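# Move plate from gray tray onto table inside tape

## Task

Lift the plate out of the gray tray and set it down on the table so that no part of it extends beyond the blue tape outline. Leave the gray tray as it was originally. The plate must rest there on its own, not held in place by the robot, and at the end the robot should release it and move away.

## Robot and tools

Robot: two arms, left_arm and right_arm, each ending in a vacuum suction cup instead of fingers. The reference point of each arm is its cup point, the middle of the cup's rim (29 mm across); the cup faces along that point's own +z axis. About 7 cm behind the rim the tool widens to roughly 8 cm sideways (body and wrist camera), so leave room around it.

Scene frame: origin on the table surface midway between the arms, +x out over the table, +z up, left_arm on the +y side. The names left/right do not refer to image sides. State lines read `left_arm: ...` | `right_arm: ...` and give each cup point's position (m), orientation as quaternion wxyz, and linear/angular velocities (m/s, rad/s), all in the scene frame. Reported positions can be somewhat off, more so when the arm is stretched far.

The row: every motion command uses one flat list of 14 numbers, each in [-1, 1], covering both arms even if only one moves. Order: left dx, dy, dz, rx, ry, rz, left suction, then right dx, dy, dz, rx, ry, rz, right suction. The first six per arm are an offset, not a pose: they describe the target relative to that cup point's pose in the most recent result that displayed it (before any such result exists in the scene, and for later calls inside the same reply, relative to where the arm is when the action begins). Offsets are expressed in the cup point's own axes, so dz moves along the cup's facing direction. Scale: 1.0 equals 0.6 m of translation or 180 degrees of rotation; rx, ry, rz form a single rotation vector. All zeros does not mean stay put; it drives the arm back to the reference pose. To keep an arm where it should be, send the offset back to its wanted pose in the first call of a reply and zeros afterwards.

Suction (7th and 14th number): +1 asks for full vacuum (about 55 kPa under ambient), smaller values ask for that fraction, and 0.05 or less switches it off. The setting persists, so resend the current value to leave it unchanged; sending 0 is an off command.

Tools:
- execute_actions {"actions": [...], "pictures": bool}. An empty list just returns the state. One action: {"rows": [[14 numbers], ...], "steps": n} with up to 15 rows and up to 15 steps (default 15) at 1/30 s per step; each row is used for one step, the last row repeats if rows run out, and every row is measured from the same reference pose, not from the prior row. One wait: {"steps": n}, n up to 300, counted from the previous result. Only one action or wait per call. A rejected call sends nothing.
- move {"target": [14 numbers], "speed": m/s}. Same row layout and offset rule. Each cup point follows a straight line toward its target; all arms finish together, path duration 0.5 to 10 s (cut off at 10 s). Speed 0.002 to 0.5, default 0.25; turning capped at twice that in rad/s. Suction values are applied at the start. Paths ignore obstacles and the other arm, and the real hand lags, drifts and may overshoot speed, especially near full reach. The result adds a move: line with an ending (done, off_target, moving, held, fault) and active limits (paced = target was clipped; held = a check blocked some steps, after which the arm may jump fast), plus each cup point's distance to its target.
- wait {"seconds": 0 to 10}: lets time pass with no new command.
- zoom_image {"camera": "cam_left_wrist" or "cam_right_wrist", "region": [x0, y0, x1, y1]} in pixels of the 504x504 image, top-left origin, at most 504 px per side.
- finished_scene {"scene": current scene number}: ends and grades the scene; irreversible.

Motion limits: each step the commanded pose is clipped to within 70 mm and 16 degrees of the measured pose, so far targets need several actions; check the result and send the rest. After an action the arm continues only to its last clipped pose. The controller favours position over orientation. A Hand target line shows where each arm is currently being driven. A pose unreachable line and HELD marks mean the clearance check altered or blocked commands for that arm.

Gripping: with suction on, press the rim flat onto a smooth part of the plate so it seals all round; edges, holes or seams under it leak. suction_measured shows achieved vacuum (near 0 = no seal; on airtight surfaces up to 0.15 below the command, dipping up to 0.04 as the pump cycles). part_present goes 1 at 0.50 and back to 0 below 0.45. Under vacuum the cup compresses, so the object sits up to about 10 mm nearer the tool. To release, set the plate down on the table first, then switch suction off, and back away at least 15 mm. If the cup seals to the table it pins the tool; turn suction off.

Cameras: cam_left_wrist and cam_right_wrist, fisheye wrist views, calibration given as K, D and T_world_to_cam (world to camera).

Avoid: dropping the plate, disturbing or shifting the gray tray, pushing anything off the table, fast impacts, pressing far past contact, and arms colliding. Reaching a joint's load limit triggers a torque fault: the arm backs off, freezes for 10 s and drops the rest of the call. Holding loads heats motors; MOTOR HOT appears from 65 °C and at 80 °C an OVER-TEMPERATURE FAULT brakes the arm. Loose objects may occasionally get a small random push.

Each tool is called after "Emit:" as name([rows], argument=value, ...), one row to a line, values as JSON.

## Session

Emit:
execute_actions(actions=[])

Scene clock: 0.00 s of 4900.00 s.
left_arm: end_effector_position=(+0.3586, +0.3512, +0.2711) suction_measured=0.00 part_present=0 end_effector_quat_wxyz=(-0.002, -0.255, +0.967, -0.000) end_effector_velocity=(-0.000, -0.001, -0.001) end_effector_angular_velocity=(-0.000, +0.001, -0.002) | right_arm: end_effector_position=(+0.3551, -0.3584, +0.2728) suction_measured=0.00 part_present=0 end_effector_quat_wxyz=(+0.001, +0.230, +0.973, -0.001) end_effector_velocity=(-0.000, +0.000, -0.000) end_effector_angular_velocity=(+0.000, +0.001, -0.001)
Joint positions: left_arm=[-0.    -0.263 -0.928 -0.001  1.195  1.832] | right_arm=[ 0.    -0.265 -0.931 -0.002  1.194  2.881]
Joint velocities: left_arm=[-0.001  0.     0.001 -0.    -0.     0.   ] | right_arm=[0.    0.    0.    0.001 0.    0.001]
Motor temperatures (°C, as the motors report them): left_arm=[36 33 36 34 34 34] | right_arm=[33 36 34 35 35 42]
Hand target (left_arm): +0.359, +0.351, +0.271; -0.002, -0.255, +0.967, -0.000
Hand target (right_arm): +0.355, -0.358, +0.273; +0.001, +0.230, +0.973, -0.001

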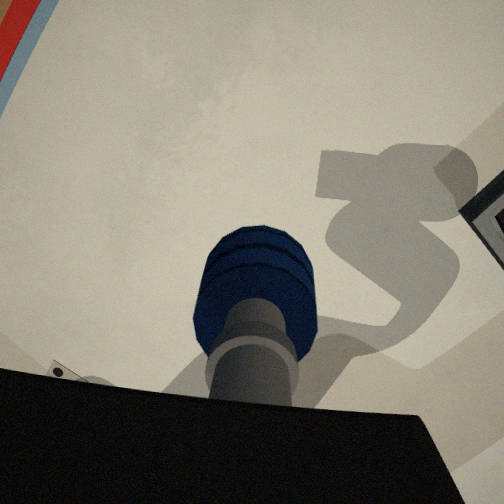

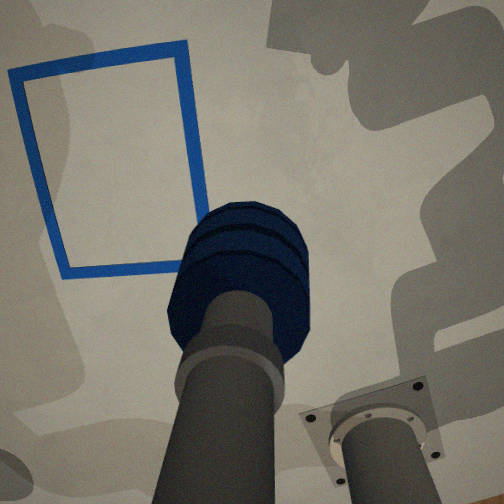

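Emit:
move(target=[-0.085,-0.527,0,0,0,0,0,0,0,0,0,0,0,0])

Scene clock: 11.17 s of 4900.00 s.
left_arm: end_effector_position=(+0.5581, +0.1011, +0.2707) suction_measured=0.00 part_present=0 end_effector_quat_wxyz=(-0.001, -0.254, +0.967, +0.000) end_effector_velocity=(+0.001, -0.001, +0.001) end_effector_angular_velocity=(+0.004, +0.012, -0.000) | right_arm: end_effector_position=(+0.3551, -0.3584, +0.2728) suction_measured=0.00 part_present=0 end_effector_quat_wxyz=(+0.001, +0.230, +0.973, -0.001) end_effector_velocity=(+0.000, -0.000, -0.000) end_effector_angular_velocity=(-0.001, -0.001, -0.001)
Joint positions: left_arm=[-0.391  0.725 -2.233 -0.001  1.511  1.441] | right_arm=[ 0.    -0.265 -0.931 -0.002  1.194  2.881]
Joint velocities: left_arm=[-0.001  0.032 -0.057 -0.001  0.038 -0.   ] | right_arm=[ 0.     0.     0.    -0.002 -0.001  0.001]
Motor temperatures (°C, as the motors report them): left_arm=[36 33 38 34 34 34] | right_arm=[33 36 37 35 35 42]
Hand target (left_arm): +0.558, +0.101, +0.271; -0.002, -0.254, +0.967, +0.001
Hand target (right_arm): +0.355, -0.358, +0.273; +0.001, +0.230, +0.973, -0.001
Off the commanded pose (left_arm): 0.001 m, 0 deg.
Off the commanded pose (right_arm): 0.000 m, 0 deg.
After step 90, 6.13 s passed at rest.
move: done
camera_calibration (this result's frames):
cam_left_wrist: T_world_to_cam=[[0.5873, -0.808156, -0.0443, -0.231556], [-0.762545, -0.57084, 0.304413, 0.40266], [-0.271302, -0.145001, -0.951509, 0.521528], [0, 0, 0, 1]] pos_world=[0.58453, 0.118343, 0.363406]
cam_right_wrist: T_world_to_cam=[[-0.303845, -0.951786, -0.0422011, -0.221665], [-0.892257, 0.268754, 0.362835, 0.316792], [-0.334, 0.1479, -0.930897, 0.519176], [0, 0, 0, 1]] pos_world=[0.388713, -0.372903, 0.359002]

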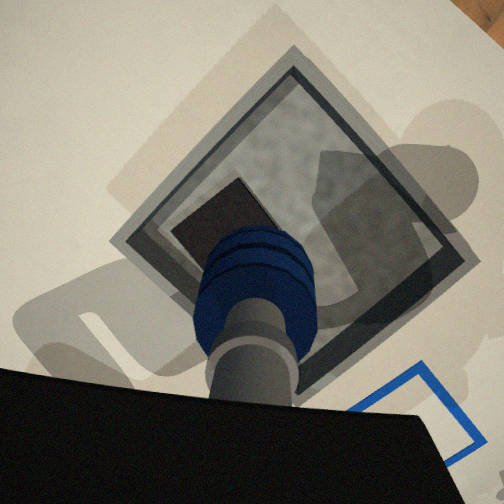

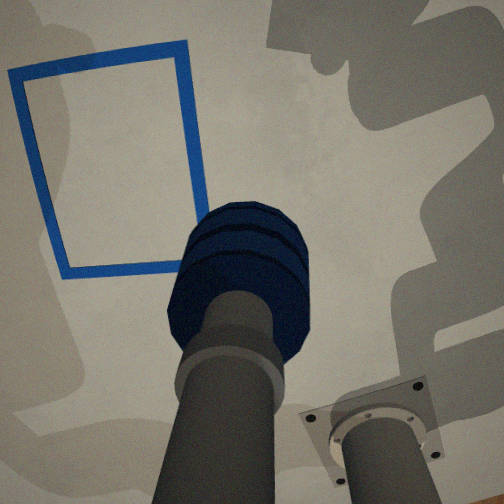

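Emit:
move(target=[0.095,0.035,0.27,0,0,0,0,0,0,0,0,0,0,0])

Scene clock: 23.27 s of 4900.00 s.
left_arm: end_effector_position=(+0.4986, +0.0914, +0.1097) suction_measured=0.00 part_present=0 end_effector_quat_wxyz=(-0.001, -0.255, +0.967, -0.000) end_effector_velocity=(-0.003, +0.001, -0.008) end_effector_angular_velocity=(+0.004, +0.005, -0.001) | right_arm: end_effector_position=(+0.3551, -0.3584, +0.2728) suction_measured=0.00 part_present=0 end_effector_quat_wxyz=(+0.001, +0.230, +0.973, -0.001) end_effector_velocity=(-0.000, -0.001, +0.000) end_effector_angular_velocity=(-0.002, +0.000, -0.001)
Joint positions: left_arm=[-0.445  0.582 -1.533 -0.001  0.952  1.387] | right_arm=[ 0.    -0.265 -0.931 -0.002  1.194  2.881]
Joint velocities: left_arm=[-0.001  0.004  0.016  0.002 -0.014 -0.001] | right_arm=[-0.001 -0.    -0.    -0.002  0.     0.001]
Motor temperatures (°C, as the motors report them): left_arm=[36 34 40 34 34 34] | right_arm=[33 36 38 35 35 42]
Hand target (left_arm): +0.498, +0.092, +0.109; -0.001, -0.255, +0.967, +0.000
Hand target (right_arm): +0.355, -0.358, +0.273; +0.001, +0.230, +0.973, -0.001
Off the commanded pose (left_arm): 0.001 m, 0 deg.
Off the commanded pose (right_arm): 0.000 m, 0 deg.
After step 90, 7.90 s passed at rest.
move: done
camera_calibration (this result's frames):
cam_left_wrist: T_world_to_cam=[[0.587982, -0.807702, -0.04353, -0.211996], [-0.762442, -0.571397, 0.303624, 0.400895], [-0.270111, -0.145337, -0.951797, 0.350242], [0, 0, 0, 1]] pos_world=[0.524913, 0.108744, 0.202409]
cam_right_wrist: T_world_to_cam=[[-0.303845, -0.951786, -0.0422011, -0.221665], [-0.892257, 0.268754, 0.362835, 0.316792], [-0.334, 0.1479, -0.930897, 0.519176], [0, 0, 0, 1]] pos_world=[0.388713, -0.372903, 0.359002]

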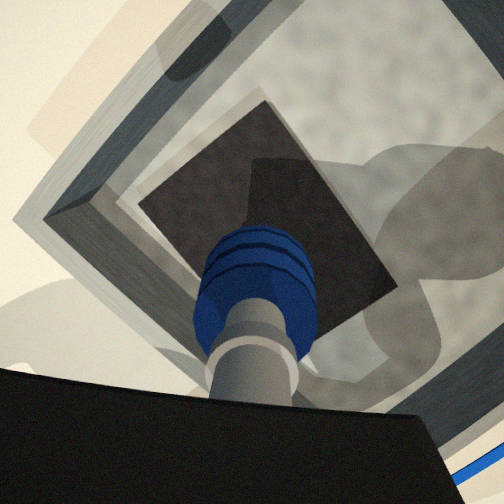

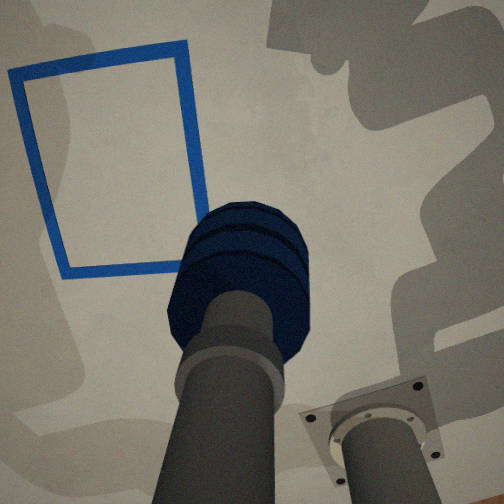

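Emit:
move(target=[0.031,-0.004,0.13,0,0,0,1,0,0,0,0,0,0,0], speed=0.1)

Scene clock: 34.57 s of 4900.00 s.
left_arm: end_effector_position=(+0.4840, +0.0802, +0.0324) suction_measured=0.00 part_present=0 end_effector_quat_wxyz=(-0.000, -0.255, +0.967, -0.000) end_effector_velocity=(-0.000, -0.000, -0.002) end_effector_angular_velocity=(-0.000, -0.000, +0.000) | right_arm: end_effector_position=(+0.3551, -0.3584, +0.2728) suction_measured=0.00 part_present=0 end_effector_quat_wxyz=(+0.001, +0.230, +0.973, -0.001) end_effector_velocity=(-0.000, -0.000, -0.000) end_effector_angular_velocity=(-0.001, +0.001, +0.000)
Joint positions: left_arm=[-0.473  0.688 -1.462 -0.001  0.774  1.359] | right_arm=[ 0.    -0.265 -0.931 -0.002  1.194  2.881]
Joint velocities: left_arm=[-0.001  0.005 -0.    -0.    -0.005 -0.001] | right_arm=[-0.     0.     0.001 -0.     0.    -0.   ]
Motor temperatures (°C, as the motors report them): left_arm=[36 34 40 34 34 34] | right_arm=[33 36 39 35 36 42]
Hand target (left_arm): +0.484, +0.080, +0.032; -0.001, -0.255, +0.967, +0.000
Hand target (right_arm): +0.355, -0.358, +0.273; +0.001, +0.230, +0.973, -0.001
Off the commanded pose (left_arm): 0.001 m, 0 deg.
Off the commanded pose (right_arm): 0.000 m, 0 deg.
After step 90, 7.13 s passed at rest.
move: done
camera_calibration (this result's frames):
cam_left_wrist: T_world_to_cam=[[0.588232, -0.807564, -0.0427093, -0.216034], [-0.762606, -0.571509, 0.303, 0.406913], [-0.269101, -0.145664, -0.952033, 0.270632], [0, 0, 0, 1]] pos_world=[0.51022, 0.0975149, 0.125129]
cam_right_wrist: T_world_to_cam=[[-0.303845, -0.951786, -0.0422011, -0.221665], [-0.892257, 0.268754, 0.362835, 0.316792], [-0.334, 0.1479, -0.930897, 0.519176], [0, 0, 0, 1]] pos_world=[0.388713, -0.372903, 0.359002]

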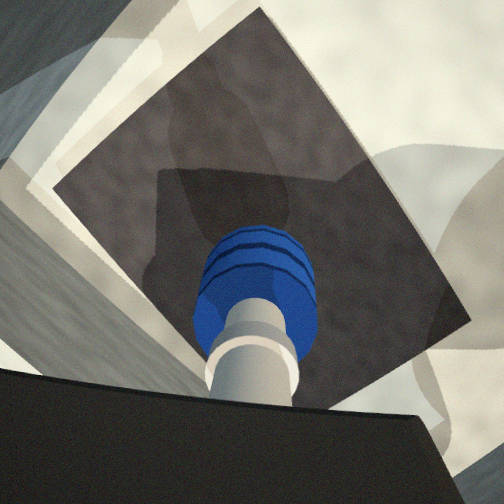

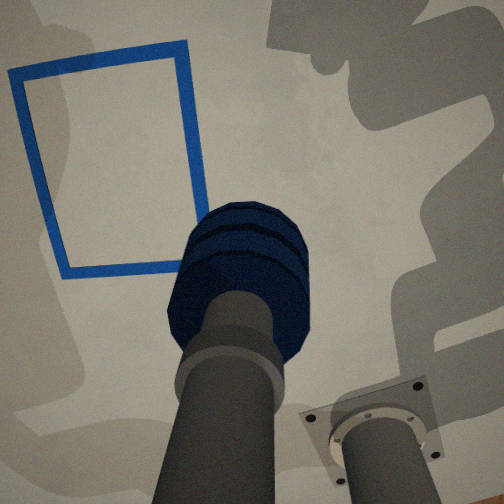

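Emit:
move(target=[0,0,0.035,0,0,0,1,0,0,0,0,0,0,0], speed=0.05)

Scene clock: 38.23 s of 4900.00 s.
left_arm: end_effector_position=(+0.4841, +0.0802, +0.0115) suction_measured=0.38 part_present=0 end_effector_quat_wxyz=(-0.000, -0.255, +0.967, -0.000) end_effector_velocity=(+0.003, -0.002, +0.003) end_effector_angular_velocity=(-0.004, -0.009, -0.001) | right_arm: end_effector_position=(+0.3551, -0.3584, +0.2728) suction_measured=0.00 part_present=0 end_effector_quat_wxyz=(+0.001, +0.230, +0.973, -0.001) end_effector_velocity=(+0.000, -0.001, +0.000) end_effector_angular_velocity=(-0.000, -0.001, +0.000)
Joint positions: left_arm=[-0.473  0.731 -1.465 -0.001  0.735  1.359] | right_arm=[ 0.    -0.265 -0.931 -0.002  1.194  2.881]
Joint velocities: left_arm=[-0.    -0.    -0.006  0.    -0.004  0.   ] | right_arm=[-0.001 -0.    -0.    -0.    -0.001 -0.002]
Motor temperatures (°C, as the motors report them): left_arm=[36 35 41 34 34 34] | right_arm=[33 36 39 35 36 42]
Hand target (left_arm): +0.484, +0.080, +0.011; -0.000, -0.255, +0.967, -0.000
Hand target (right_arm): +0.355, -0.358, +0.273; +0.001, +0.230, +0.973, -0.001
Off the commanded pose (left_arm): 0.000 m, 0 deg.
Off the commanded pose (right_arm): 0.000 m, 0 deg.
move: done
camera_calibration (this result's frames):
cam_left_wrist: T_world_to_cam=[[0.588257, -0.807542, -0.0427708, -0.216944], [-0.762578, -0.571551, 0.302992, 0.413242], [-0.269125, -0.145621, -0.952033, 0.250781], [0, 0, 0, 1]] pos_world=[0.510239, 0.097516, 0.104264]
cam_right_wrist: T_world_to_cam=[[-0.303845, -0.951786, -0.042201, -0.221665], [-0.892257, 0.268754, 0.362835, 0.316792], [-0.334, 0.1479, -0.930897, 0.519176], [0, 0, 0, 1]] pos_world=[0.388713, -0.372903, 0.359002]

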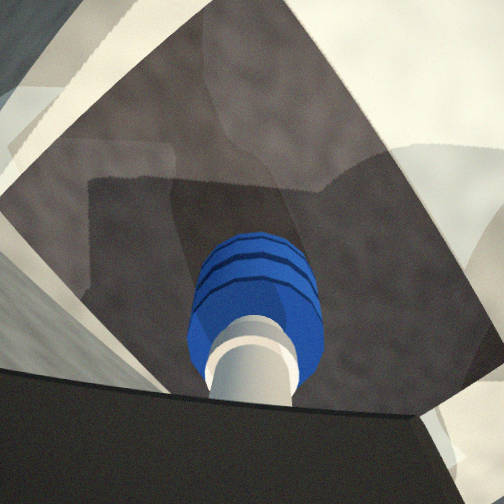

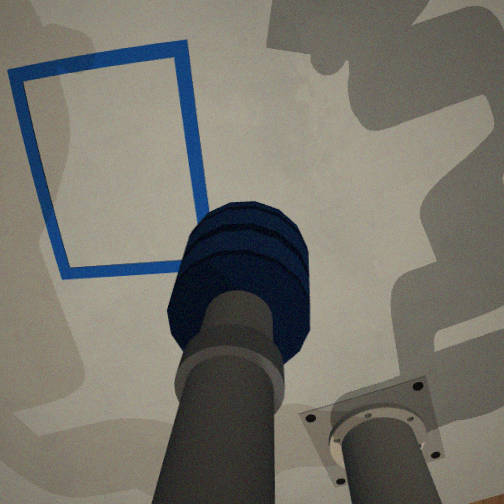

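Emit:
move(target=[0,0,-0.3,0,0,0,1,0,0,0,0,0,0,0], speed=0.15)

Scene clock: 49.17 s of 4900.00 s.
left_arm: end_effector_position=(+0.4834, +0.0804, +0.1904) suction_measured=0.98 part_present=1 end_effector_quat_wxyz=(-0.001, -0.255, +0.967, +0.000) end_effector_velocity=(+0.001, -0.000, +0.005) end_effector_angular_velocity=(-0.001, -0.001, -0.000) | right_arm: end_effector_position=(+0.3551, -0.3584, +0.2728) suction_measured=0.00 part_present=0 end_effector_quat_wxyz=(+0.001, +0.230, +0.973, -0.001) end_effector_velocity=(-0.000, +0.000, +0.000) end_effector_angular_velocity=(-0.000, -0.000, -0.001)
Joint positions: left_arm=[-0.473  0.46  -1.584 -0.001  1.125  1.359] | right_arm=[ 0.    -0.265 -0.931 -0.002  1.194  2.881]
Joint velocities: left_arm=[ 0.    -0.003 -0.009 -0.     0.011  0.   ] | right_arm=[ 0.001 -0.     0.    -0.    -0.     0.001]
Motor temperatures (°C, as the motors report them): left_arm=[36 35 41 34 34 34] | right_arm=[33 36 40 35 36 42]
Hand target (left_arm): +0.484, +0.080, +0.192; -0.000, -0.255, +0.967, -0.000
Hand target (right_arm): +0.355, -0.358, +0.273; +0.001, +0.230, +0.973, -0.001
Off the commanded pose (left_arm): 0.001 m, 0 deg.
Off the commanded pose (right_arm): 0.000 m, 0 deg.
After step 110, 5.67 s passed at rest.
move: done
camera_calibration (this result's frames):
cam_left_wrist: T_world_to_cam=[[0.587877, -0.807746, -0.0441136, -0.2083], [-0.76232, -0.571413, 0.3039, 0.358371], [-0.270681, -0.145027, -0.951682, 0.421559], [0, 0, 0, 1]] pos_world=[0.509757, 0.0976625, 0.283093]
cam_right_wrist: T_world_to_cam=[[-0.303845, -0.951786, -0.0422009, -0.221665], [-0.892257, 0.268754, 0.362835, 0.316792], [-0.334, 0.1479, -0.930897, 0.519176], [0, 0, 0, 1]] pos_world=[0.388713, -0.372903, 0.359002]

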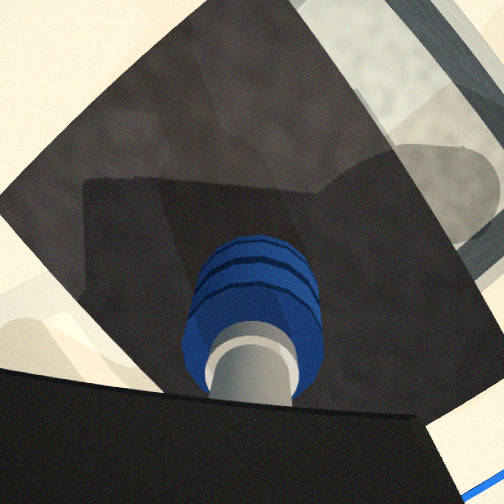

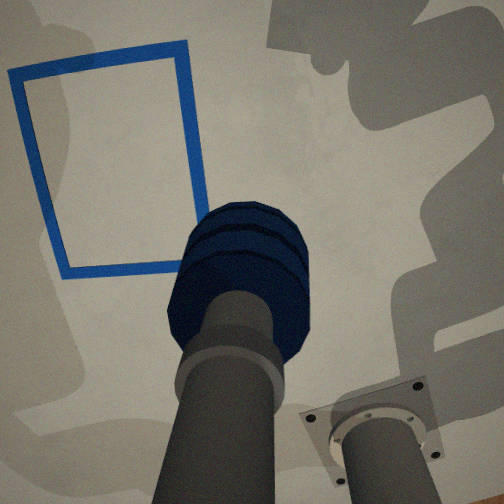

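Emit:
move(target=[0.384,-0.35,0,0,0,0.447,1,0,0,0,0,0,0,0])

Scene clock: 59.90 s of 4900.00 s.
left_arm: end_effector_position=(+0.3857, -0.2147, +0.1904) suction_measured=0.98 part_present=1 end_effector_quat_wxyz=(+0.025, +0.430, +0.902, -0.013) end_effector_velocity=(-0.001, -0.003, +0.003) end_effector_angular_velocity=(-0.009, -0.004, -0.006) | right_arm: end_effector_position=(+0.3551, -0.3584, +0.2728) suction_measured=0.00 part_present=0 end_effector_quat_wxyz=(+0.001, +0.230, +0.973, -0.001) end_effector_velocity=(+0.000, -0.000, +0.000) end_effector_angular_velocity=(+0.000, -0.001, -0.003)
Joint positions: left_arm=[-0.918  1.131 -2.696 -0.     1.508  2.317] | right_arm=[ 0.    -0.265 -0.931 -0.002  1.194  2.881]
Joint velocities: left_arm=[-0.003  0.01  -0.024 -0.002  0.004  0.003] | right_arm=[-0.001 -0.001 -0.     0.    -0.     0.001]
Motor temperatures (°C, as the motors report them): left_arm=[36 35 41 34 34 34] | right_arm=[33 36 40 35 36 42]
Hand target (left_arm): +0.386, -0.215, +0.190; +0.025, +0.430, +0.902, -0.013
Hand target (right_arm): +0.355, -0.358, +0.273; +0.001, +0.230, +0.973, -0.001
Off the commanded pose (left_arm): 0.001 m, 3 deg.
Off the commanded pose (right_arm): 0.000 m, 0 deg.
elbow stopped short (left arm): the move would have taken joint 3 (elbow) straighter than the controller allows; a more bent joint 3 avoids this.
After step 90, 4.37 s passed at rest.
move: off_target (left_arm)
camera_calibration (this result's frames):
cam_left_wrist: T_world_to_cam=[[-0.697692, -0.715588, -0.0340448, 0.124546], [-0.699455, 0.670149, 0.248318, 0.368172], [-0.154878, 0.197062, -0.96808, 0.384174], [0, 0, 0, 1]] pos_world=[0.403915, -0.233313, 0.284727]
cam_right_wrist: T_world_to_cam=[[-0.303845, -0.951786, -0.0422009, -0.221665], [-0.892257, 0.268753, 0.362835, 0.316792], [-0.334, 0.1479, -0.930897, 0.519176], [0, 0, 0, 1]] pos_world=[0.388713, -0.372903, 0.359002]

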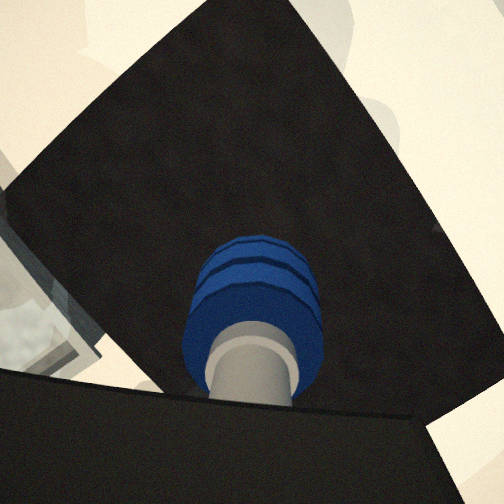

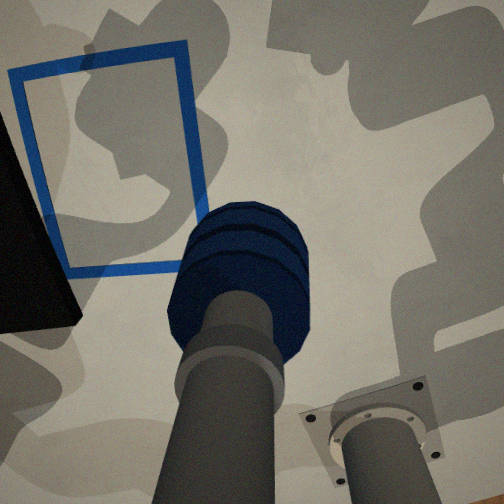

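Emit:
move(target=[0,0,0.265,0,0,0,1,0,0,0,0,0,0,0], speed=0.1)

Scene clock: 66.63 s of 4900.00 s.
left_arm: end_effector_position=(+0.3917, -0.2223, +0.0326) suction_measured=0.98 part_present=1 end_effector_quat_wxyz=(+0.026, +0.430, +0.903, -0.014) end_effector_velocity=(+0.000, +0.000, -0.003) end_effector_angular_velocity=(+0.003, +0.003, +0.001) | right_arm: end_effector_position=(+0.3551, -0.3584, +0.2728) suction_measured=0.00 part_present=0 end_effector_quat_wxyz=(+0.001, +0.230, +0.973, -0.001) end_effector_velocity=(+0.000, -0.000, +0.000) end_effector_angular_velocity=(+0.000, -0.001, -0.002)
Joint positions: left_arm=[-0.918  1.225 -2.413 -0.     1.13   2.317] | right_arm=[ 0.    -0.265 -0.931 -0.002  1.194  2.881]
Joint velocities: left_arm=[ 0.001  0.014 -0.017 -0.001  0.007 -0.   ] | right_arm=[-0.001 -0.    -0.001 -0.    -0.     0.001]
Motor temperatures (°C, as the motors report them): left_arm=[36 35 42 34 34 34] | right_arm=[33 36 40 35 36 42]
Hand target (left_arm): +0.392, -0.222, +0.032; +0.025, +0.430, +0.903, -0.013
Hand target (right_arm): +0.355, -0.358, +0.273; +0.001, +0.230, +0.973, -0.001
Off the commanded pose (left_arm): 0.001 m, 0 deg.
Off the commanded pose (right_arm): 0.000 m, 0 deg.
After step 90, 1.73 s passed at rest.
move: done
camera_calibration (this result's frames):
cam_left_wrist: T_world_to_cam=[[-0.697337, -0.715942, -0.0338757, 0.117666], [-0.700014, 0.670148, 0.246743, 0.416885], [-0.153952, 0.195776, -0.968489, 0.23322], [0, 0, 0, 1]] pos_world=[0.409783, -0.240792, 0.126994]
cam_right_wrist: T_world_to_cam=[[-0.303845, -0.951786, -0.0422009, -0.221665], [-0.892257, 0.268754, 0.362835, 0.316792], [-0.334, 0.1479, -0.930897, 0.519176], [0, 0, 0, 1]] pos_world=[0.388713, -0.372903, 0.359002]

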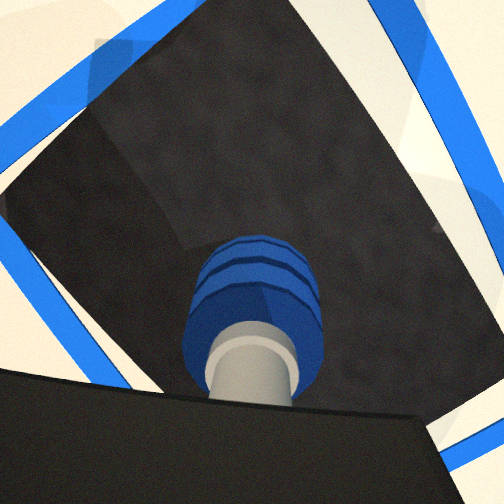

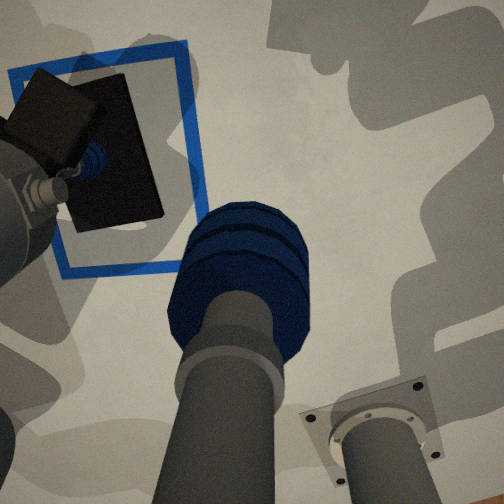

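Emit:
move(target=[-0.022,-0.034,0,0,0,0,1,0,0,0,0,0,0,0], speed=0.05)

Scene clock: 71.93 s of 4900.00 s.
left_arm: end_effector_position=(+0.3838, -0.2445, +0.0334) suction_measured=0.98 part_present=1 end_effector_quat_wxyz=(+0.036, +0.429, +0.902, -0.020) end_effector_velocity=(+0.002, -0.003, +0.005) end_effector_angular_velocity=(-0.011, -0.008, +0.001) | right_arm: end_effector_position=(+0.3551, -0.3584, +0.2728) suction_measured=0.00 part_present=0 end_effector_quat_wxyz=(+0.001, +0.230, +0.973, -0.001) end_effector_velocity=(+0.000, +0.000, +0.000) end_effector_angular_velocity=(-0.001, -0.001, +0.002)
Joint positions: left_arm=[-0.945  1.382 -2.696  0.002  1.231  2.289] | right_arm=[ 0.    -0.265 -0.931 -0.002  1.194  2.881]
Joint velocities: left_arm=[ 0.     0.012 -0.032  0.     0.006 -0.001] | right_arm=[ 0.001 -0.001  0.    -0.001 -0.001 -0.   ]
Motor temperatures (°C, as the motors report them): left_arm=[36 36 42 34 34 34] | right_arm=[33 36 40 35 36 42]
Hand target (left_arm): +0.384, -0.245, +0.033; +0.037, +0.429, +0.902, -0.020
Hand target (right_arm): +0.355, -0.358, +0.273; +0.001, +0.230, +0.973, -0.001
Off the commanded pose (left_arm): 0.001 m, 1 deg.
Off the commanded pose (right_arm): 0.000 m, 0 deg.
elbow stopped short (left arm): the move would have taken joint 3 (elbow) straighter than the controller allows; a more bent joint 3 avoids this.
After step 90, 1.43 s passed at rest.
move: done
camera_calibration (this result's frames):
cam_left_wrist: T_world_to_cam=[[-0.696877, -0.716581, -0.0295765, 0.0958404], [-0.703305, 0.674727, 0.223841, 0.429219], [-0.140444, 0.176791, -0.974177, 0.227539], [0, 0, 0, 1]] pos_world=[0.400618, -0.261155, 0.12842]
cam_right_wrist: T_world_to_cam=[[-0.303845, -0.951786, -0.0422009, -0.221665], [-0.892257, 0.268753, 0.362835, 0.316792], [-0.334, 0.1479, -0.930897, 0.519176], [0, 0, 0, 1]] pos_world=[0.388713, -0.372903, 0.359002]

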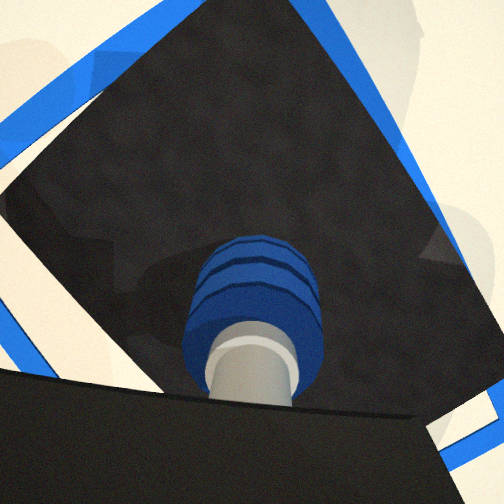

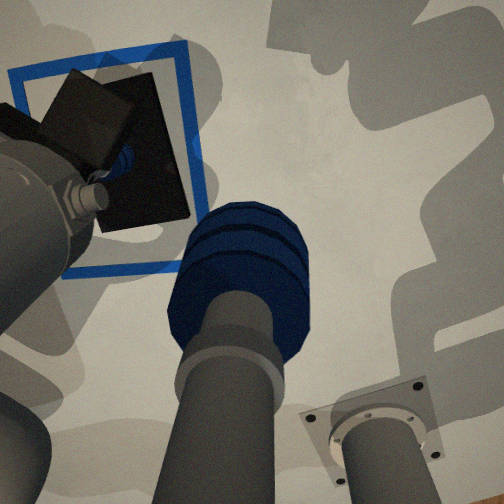

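Emit:
move(target=[0.021,0.003,0.033,0,0,0,1,0,0,0,0,0,0,0], speed=0.04)

Scene clock: 77.43 s of 4900.00 s.
left_arm: end_effector_position=(+0.3784, -0.2350, +0.0128) suction_measured=0.98 part_present=1 end_effector_quat_wxyz=(+0.036, +0.429, +0.902, -0.019) end_effector_velocity=(+0.000, +0.001, -0.002) end_effector_angular_velocity=(-0.011, -0.008, +0.000) | right_arm: end_effector_position=(+0.3551, -0.3584, +0.2728) suction_measured=0.00 part_present=0 end_effector_quat_wxyz=(+0.001, +0.230, +0.973, -0.001) end_effector_velocity=(-0.000, -0.000, -0.000) end_effector_angular_velocity=(-0.000, +0.000, -0.001)
Joint positions: left_arm=[-0.944  1.24  -2.378  0.002  1.056  2.29 ] | right_arm=[ 0.    -0.265 -0.931 -0.002  1.194  2.881]
Joint velocities: left_arm=[ 0.001 -0.028  0.06   0.    -0.046  0.   ] | right_arm=[-0.     0.     0.    -0.     0.     0.001]
Motor temperatures (°C, as the motors report them): left_arm=[36 36 42 34 34 34] | right_arm=[33 36 40 35 36 42]
Hand target (left_arm): +0.378, -0.235, +0.013; +0.036, +0.429, +0.902, -0.019
Hand target (right_arm): +0.355, -0.358, +0.273; +0.001, +0.230, +0.973, -0.001
Off the commanded pose (left_arm): 0.000 m, 0 deg.
Off the commanded pose (right_arm): 0.000 m, 0 deg.
After step 90, 1.47 s passed at rest.
move: done
camera_calibration (this result's frames):
cam_left_wrist: T_world_to_cam=[[-0.69676, -0.716682, -0.0298775, 0.0981821], [-0.703278, 0.674346, 0.225071, 0.423505], [-0.141156, 0.177832, -0.973884, 0.205533], [0, 0, 0, 1]] pos_world=[0.395263, -0.251774, 0.10778]
cam_right_wrist: T_world_to_cam=[[-0.303845, -0.951786, -0.0422009, -0.221665], [-0.892257, 0.268754, 0.362835, 0.316792], [-0.334, 0.1479, -0.930897, 0.519176], [0, 0, 0, 1]] pos_world=[0.388713, -0.372903, 0.359002]

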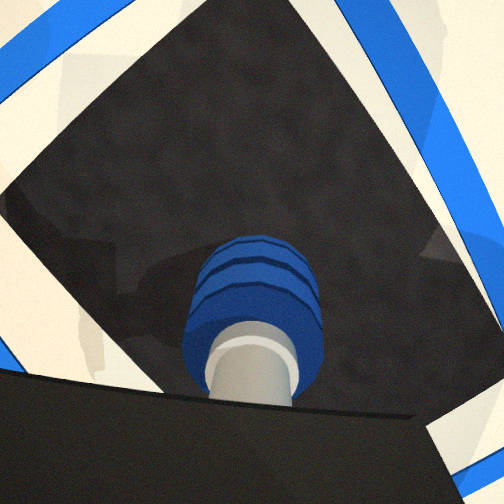

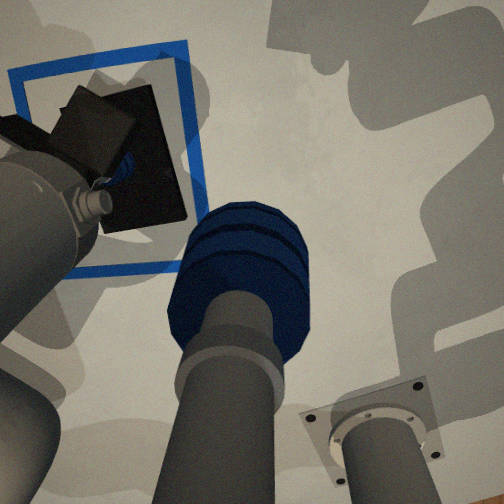

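Inside. Release (suction off first, then lift).

Emit:
execute_actions([
  {"rows":[[0,0,0,0,0,0,0,0,0,0,0,0,0,0]],"steps":15},
], pictures=false)

Emit:
move(target=[0,0,-0.3,0,0,0,0,0,0,0,0,0,0,0])

Scene clock: 81.63 s of 4900.00 s.
left_arm: end_effector_position=(+0.3784, -0.2350, +0.0129) suction_measured=0.00 part_present=0 end_effector_quat_wxyz=(+0.036, +0.429, +0.902, -0.019) end_effector_velocity=(+0.000, +0.000, -0.000) end_effector_angular_velocity=(-0.000, +0.002, +0.002) | right_arm: end_effector_position=(+0.3551, -0.3584, +0.2728) suction_measured=0.00 part_present=0 end_effector_quat_wxyz=(+0.001, +0.230, +0.973, -0.001) end_effector_velocity=(+0.000, +0.001, +0.000) end_effector_angular_velocity=(+0.003, -0.001, -0.001)
Joint positions: left_arm=[-0.944  1.24  -2.378  0.002  1.056  2.29 ] | right_arm=[ 0.    -0.265 -0.931 -0.002  1.194  2.881]
Joint velocities: left_arm=[ 0.001  0.    -0.    -0.002  0.    -0.001] | right_arm=[-0.    -0.    -0.     0.003 -0.001 -0.001]
Motor temperatures (°C, as the motors report them): left_arm=[36 36 42 34 34 34] | right_arm=[33 36 40 35 36 42]
Hand target (left_arm): +0.378, -0.235, +0.013; +0.036, +0.429, +0.902, -0.019
Hand target (right_arm): +0.355, -0.358, +0.273; +0.001, +0.230, +0.973, -0.001
Off the commanded pose (left_arm): 0.000 m, 0 deg.
Off the commanded pose (right_arm): 0.000 m, 0 deg.
Steps of this call (steps 1 to 90: nothing new was sent; then 0.70 s passed at rest; steps 91 to 105: all 15 steps of this action). Readings (end_effector_position | what the end effector reports):
91: left_arm (+0.3784, -0.2349, +0.0126) | right_arm (+0.3551, -0.3584, +0.2728) | left_arm suction_measured=0.15 part_present=0 | right_arm suction_measured=0.00 part_present=0
92: left_arm (+0.3785, -0.2350, +0.0129) | right_arm (+0.3551, -0.3584, +0.2728) | left_arm suction_measured=0.01 part_present=0 | right_arm suction_measured=0.00 part_present=0
94: left_arm (+0.3786, -0.2352, +0.0133) | right_arm (+0.3551, -0.3584, +0.2728) | left_arm suction_measured=0.00 part_present=0 | right_arm suction_measured=0.00 part_present=0
98: left_arm (+0.3785, -0.2351, +0.0131) | right_arm (+0.3551, -0.3584, +0.2728) | left_arm suction_measured=0.00 part_present=0 | right_arm suction_measured=0.00 part_present=0
105: the state above

Scene clock: 83.10 s of 4900.00 s.
left_arm: end_effector_position=(+0.3692, -0.2229, +0.1908) suction_measured=0.00 part_present=0 end_effector_quat_wxyz=(+0.035, +0.429, +0.902, -0.019) end_effector_velocity=(+0.001, -0.002, +0.013) end_effector_angular_velocity=(-0.015, -0.010, -0.001) | right_arm: end_effector_position=(+0.3551, -0.3584, +0.2728) suction_measured=0.00 part_present=0 end_effector_quat_wxyz=(+0.001, +0.230, +0.973, -0.001) end_effector_velocity=(-0.000, +0.000, -0.000) end_effector_angular_velocity=(+0.001, +0.000, -0.002)
Joint positions: left_arm=[-0.944  0.973 -2.408  0.001  1.356  2.29 ] | right_arm=[ 0.    -0.265 -0.931 -0.002  1.194  2.881]
Joint velocities: left_arm=[-0.001 -0.006 -0.021 -0.     0.01   0.   ] | right_arm=[-0.001 -0.     0.001  0.002 -0.     0.001]
Motor temperatures (°C, as the motors report them): left_arm=[36 36 42 34 34 34] | right_arm=[33 36 40 35 36 42]
Hand target (left_arm): +0.369, -0.223, +0.192; +0.036, +0.429, +0.902, -0.019
Hand target (right_arm): +0.355, -0.358, +0.273; +0.001, +0.230, +0.973, -0.001
Off the commanded pose (left_arm): 0.002 m, 0 deg.
Off the commanded pose (right_arm): 0.000 m, 0 deg.
move: done
camera_calibration (this result's frames):
cam_left_wrist: T_world_to_cam=[[-0.697045, -0.716394, -0.0301329, 0.105973], [-0.702775, 0.674249, 0.226927, 0.36824], [-0.142252, 0.179355, -0.973446, 0.376057], [0, 0, 0, 1]] pos_world=[0.386152, -0.239815, 0.285701]
cam_right_wrist: T_world_to_cam=[[-0.303845, -0.951786, -0.0422005, -0.221666], [-0.892257, 0.268753, 0.362835, 0.316792], [-0.334, 0.147899, -0.930897, 0.519176], [0, 0, 0, 1]] pos_world=[0.388713, -0.372903, 0.359002]

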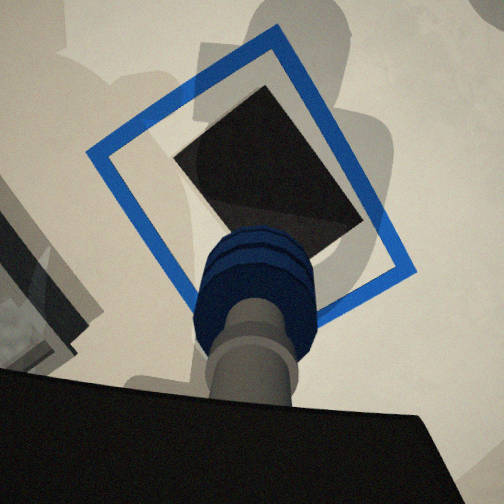

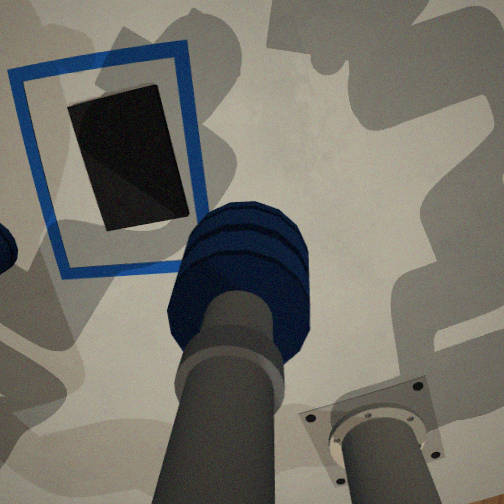

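Emit:
finished_scene(scene=1)

The scene is finished: the task was done.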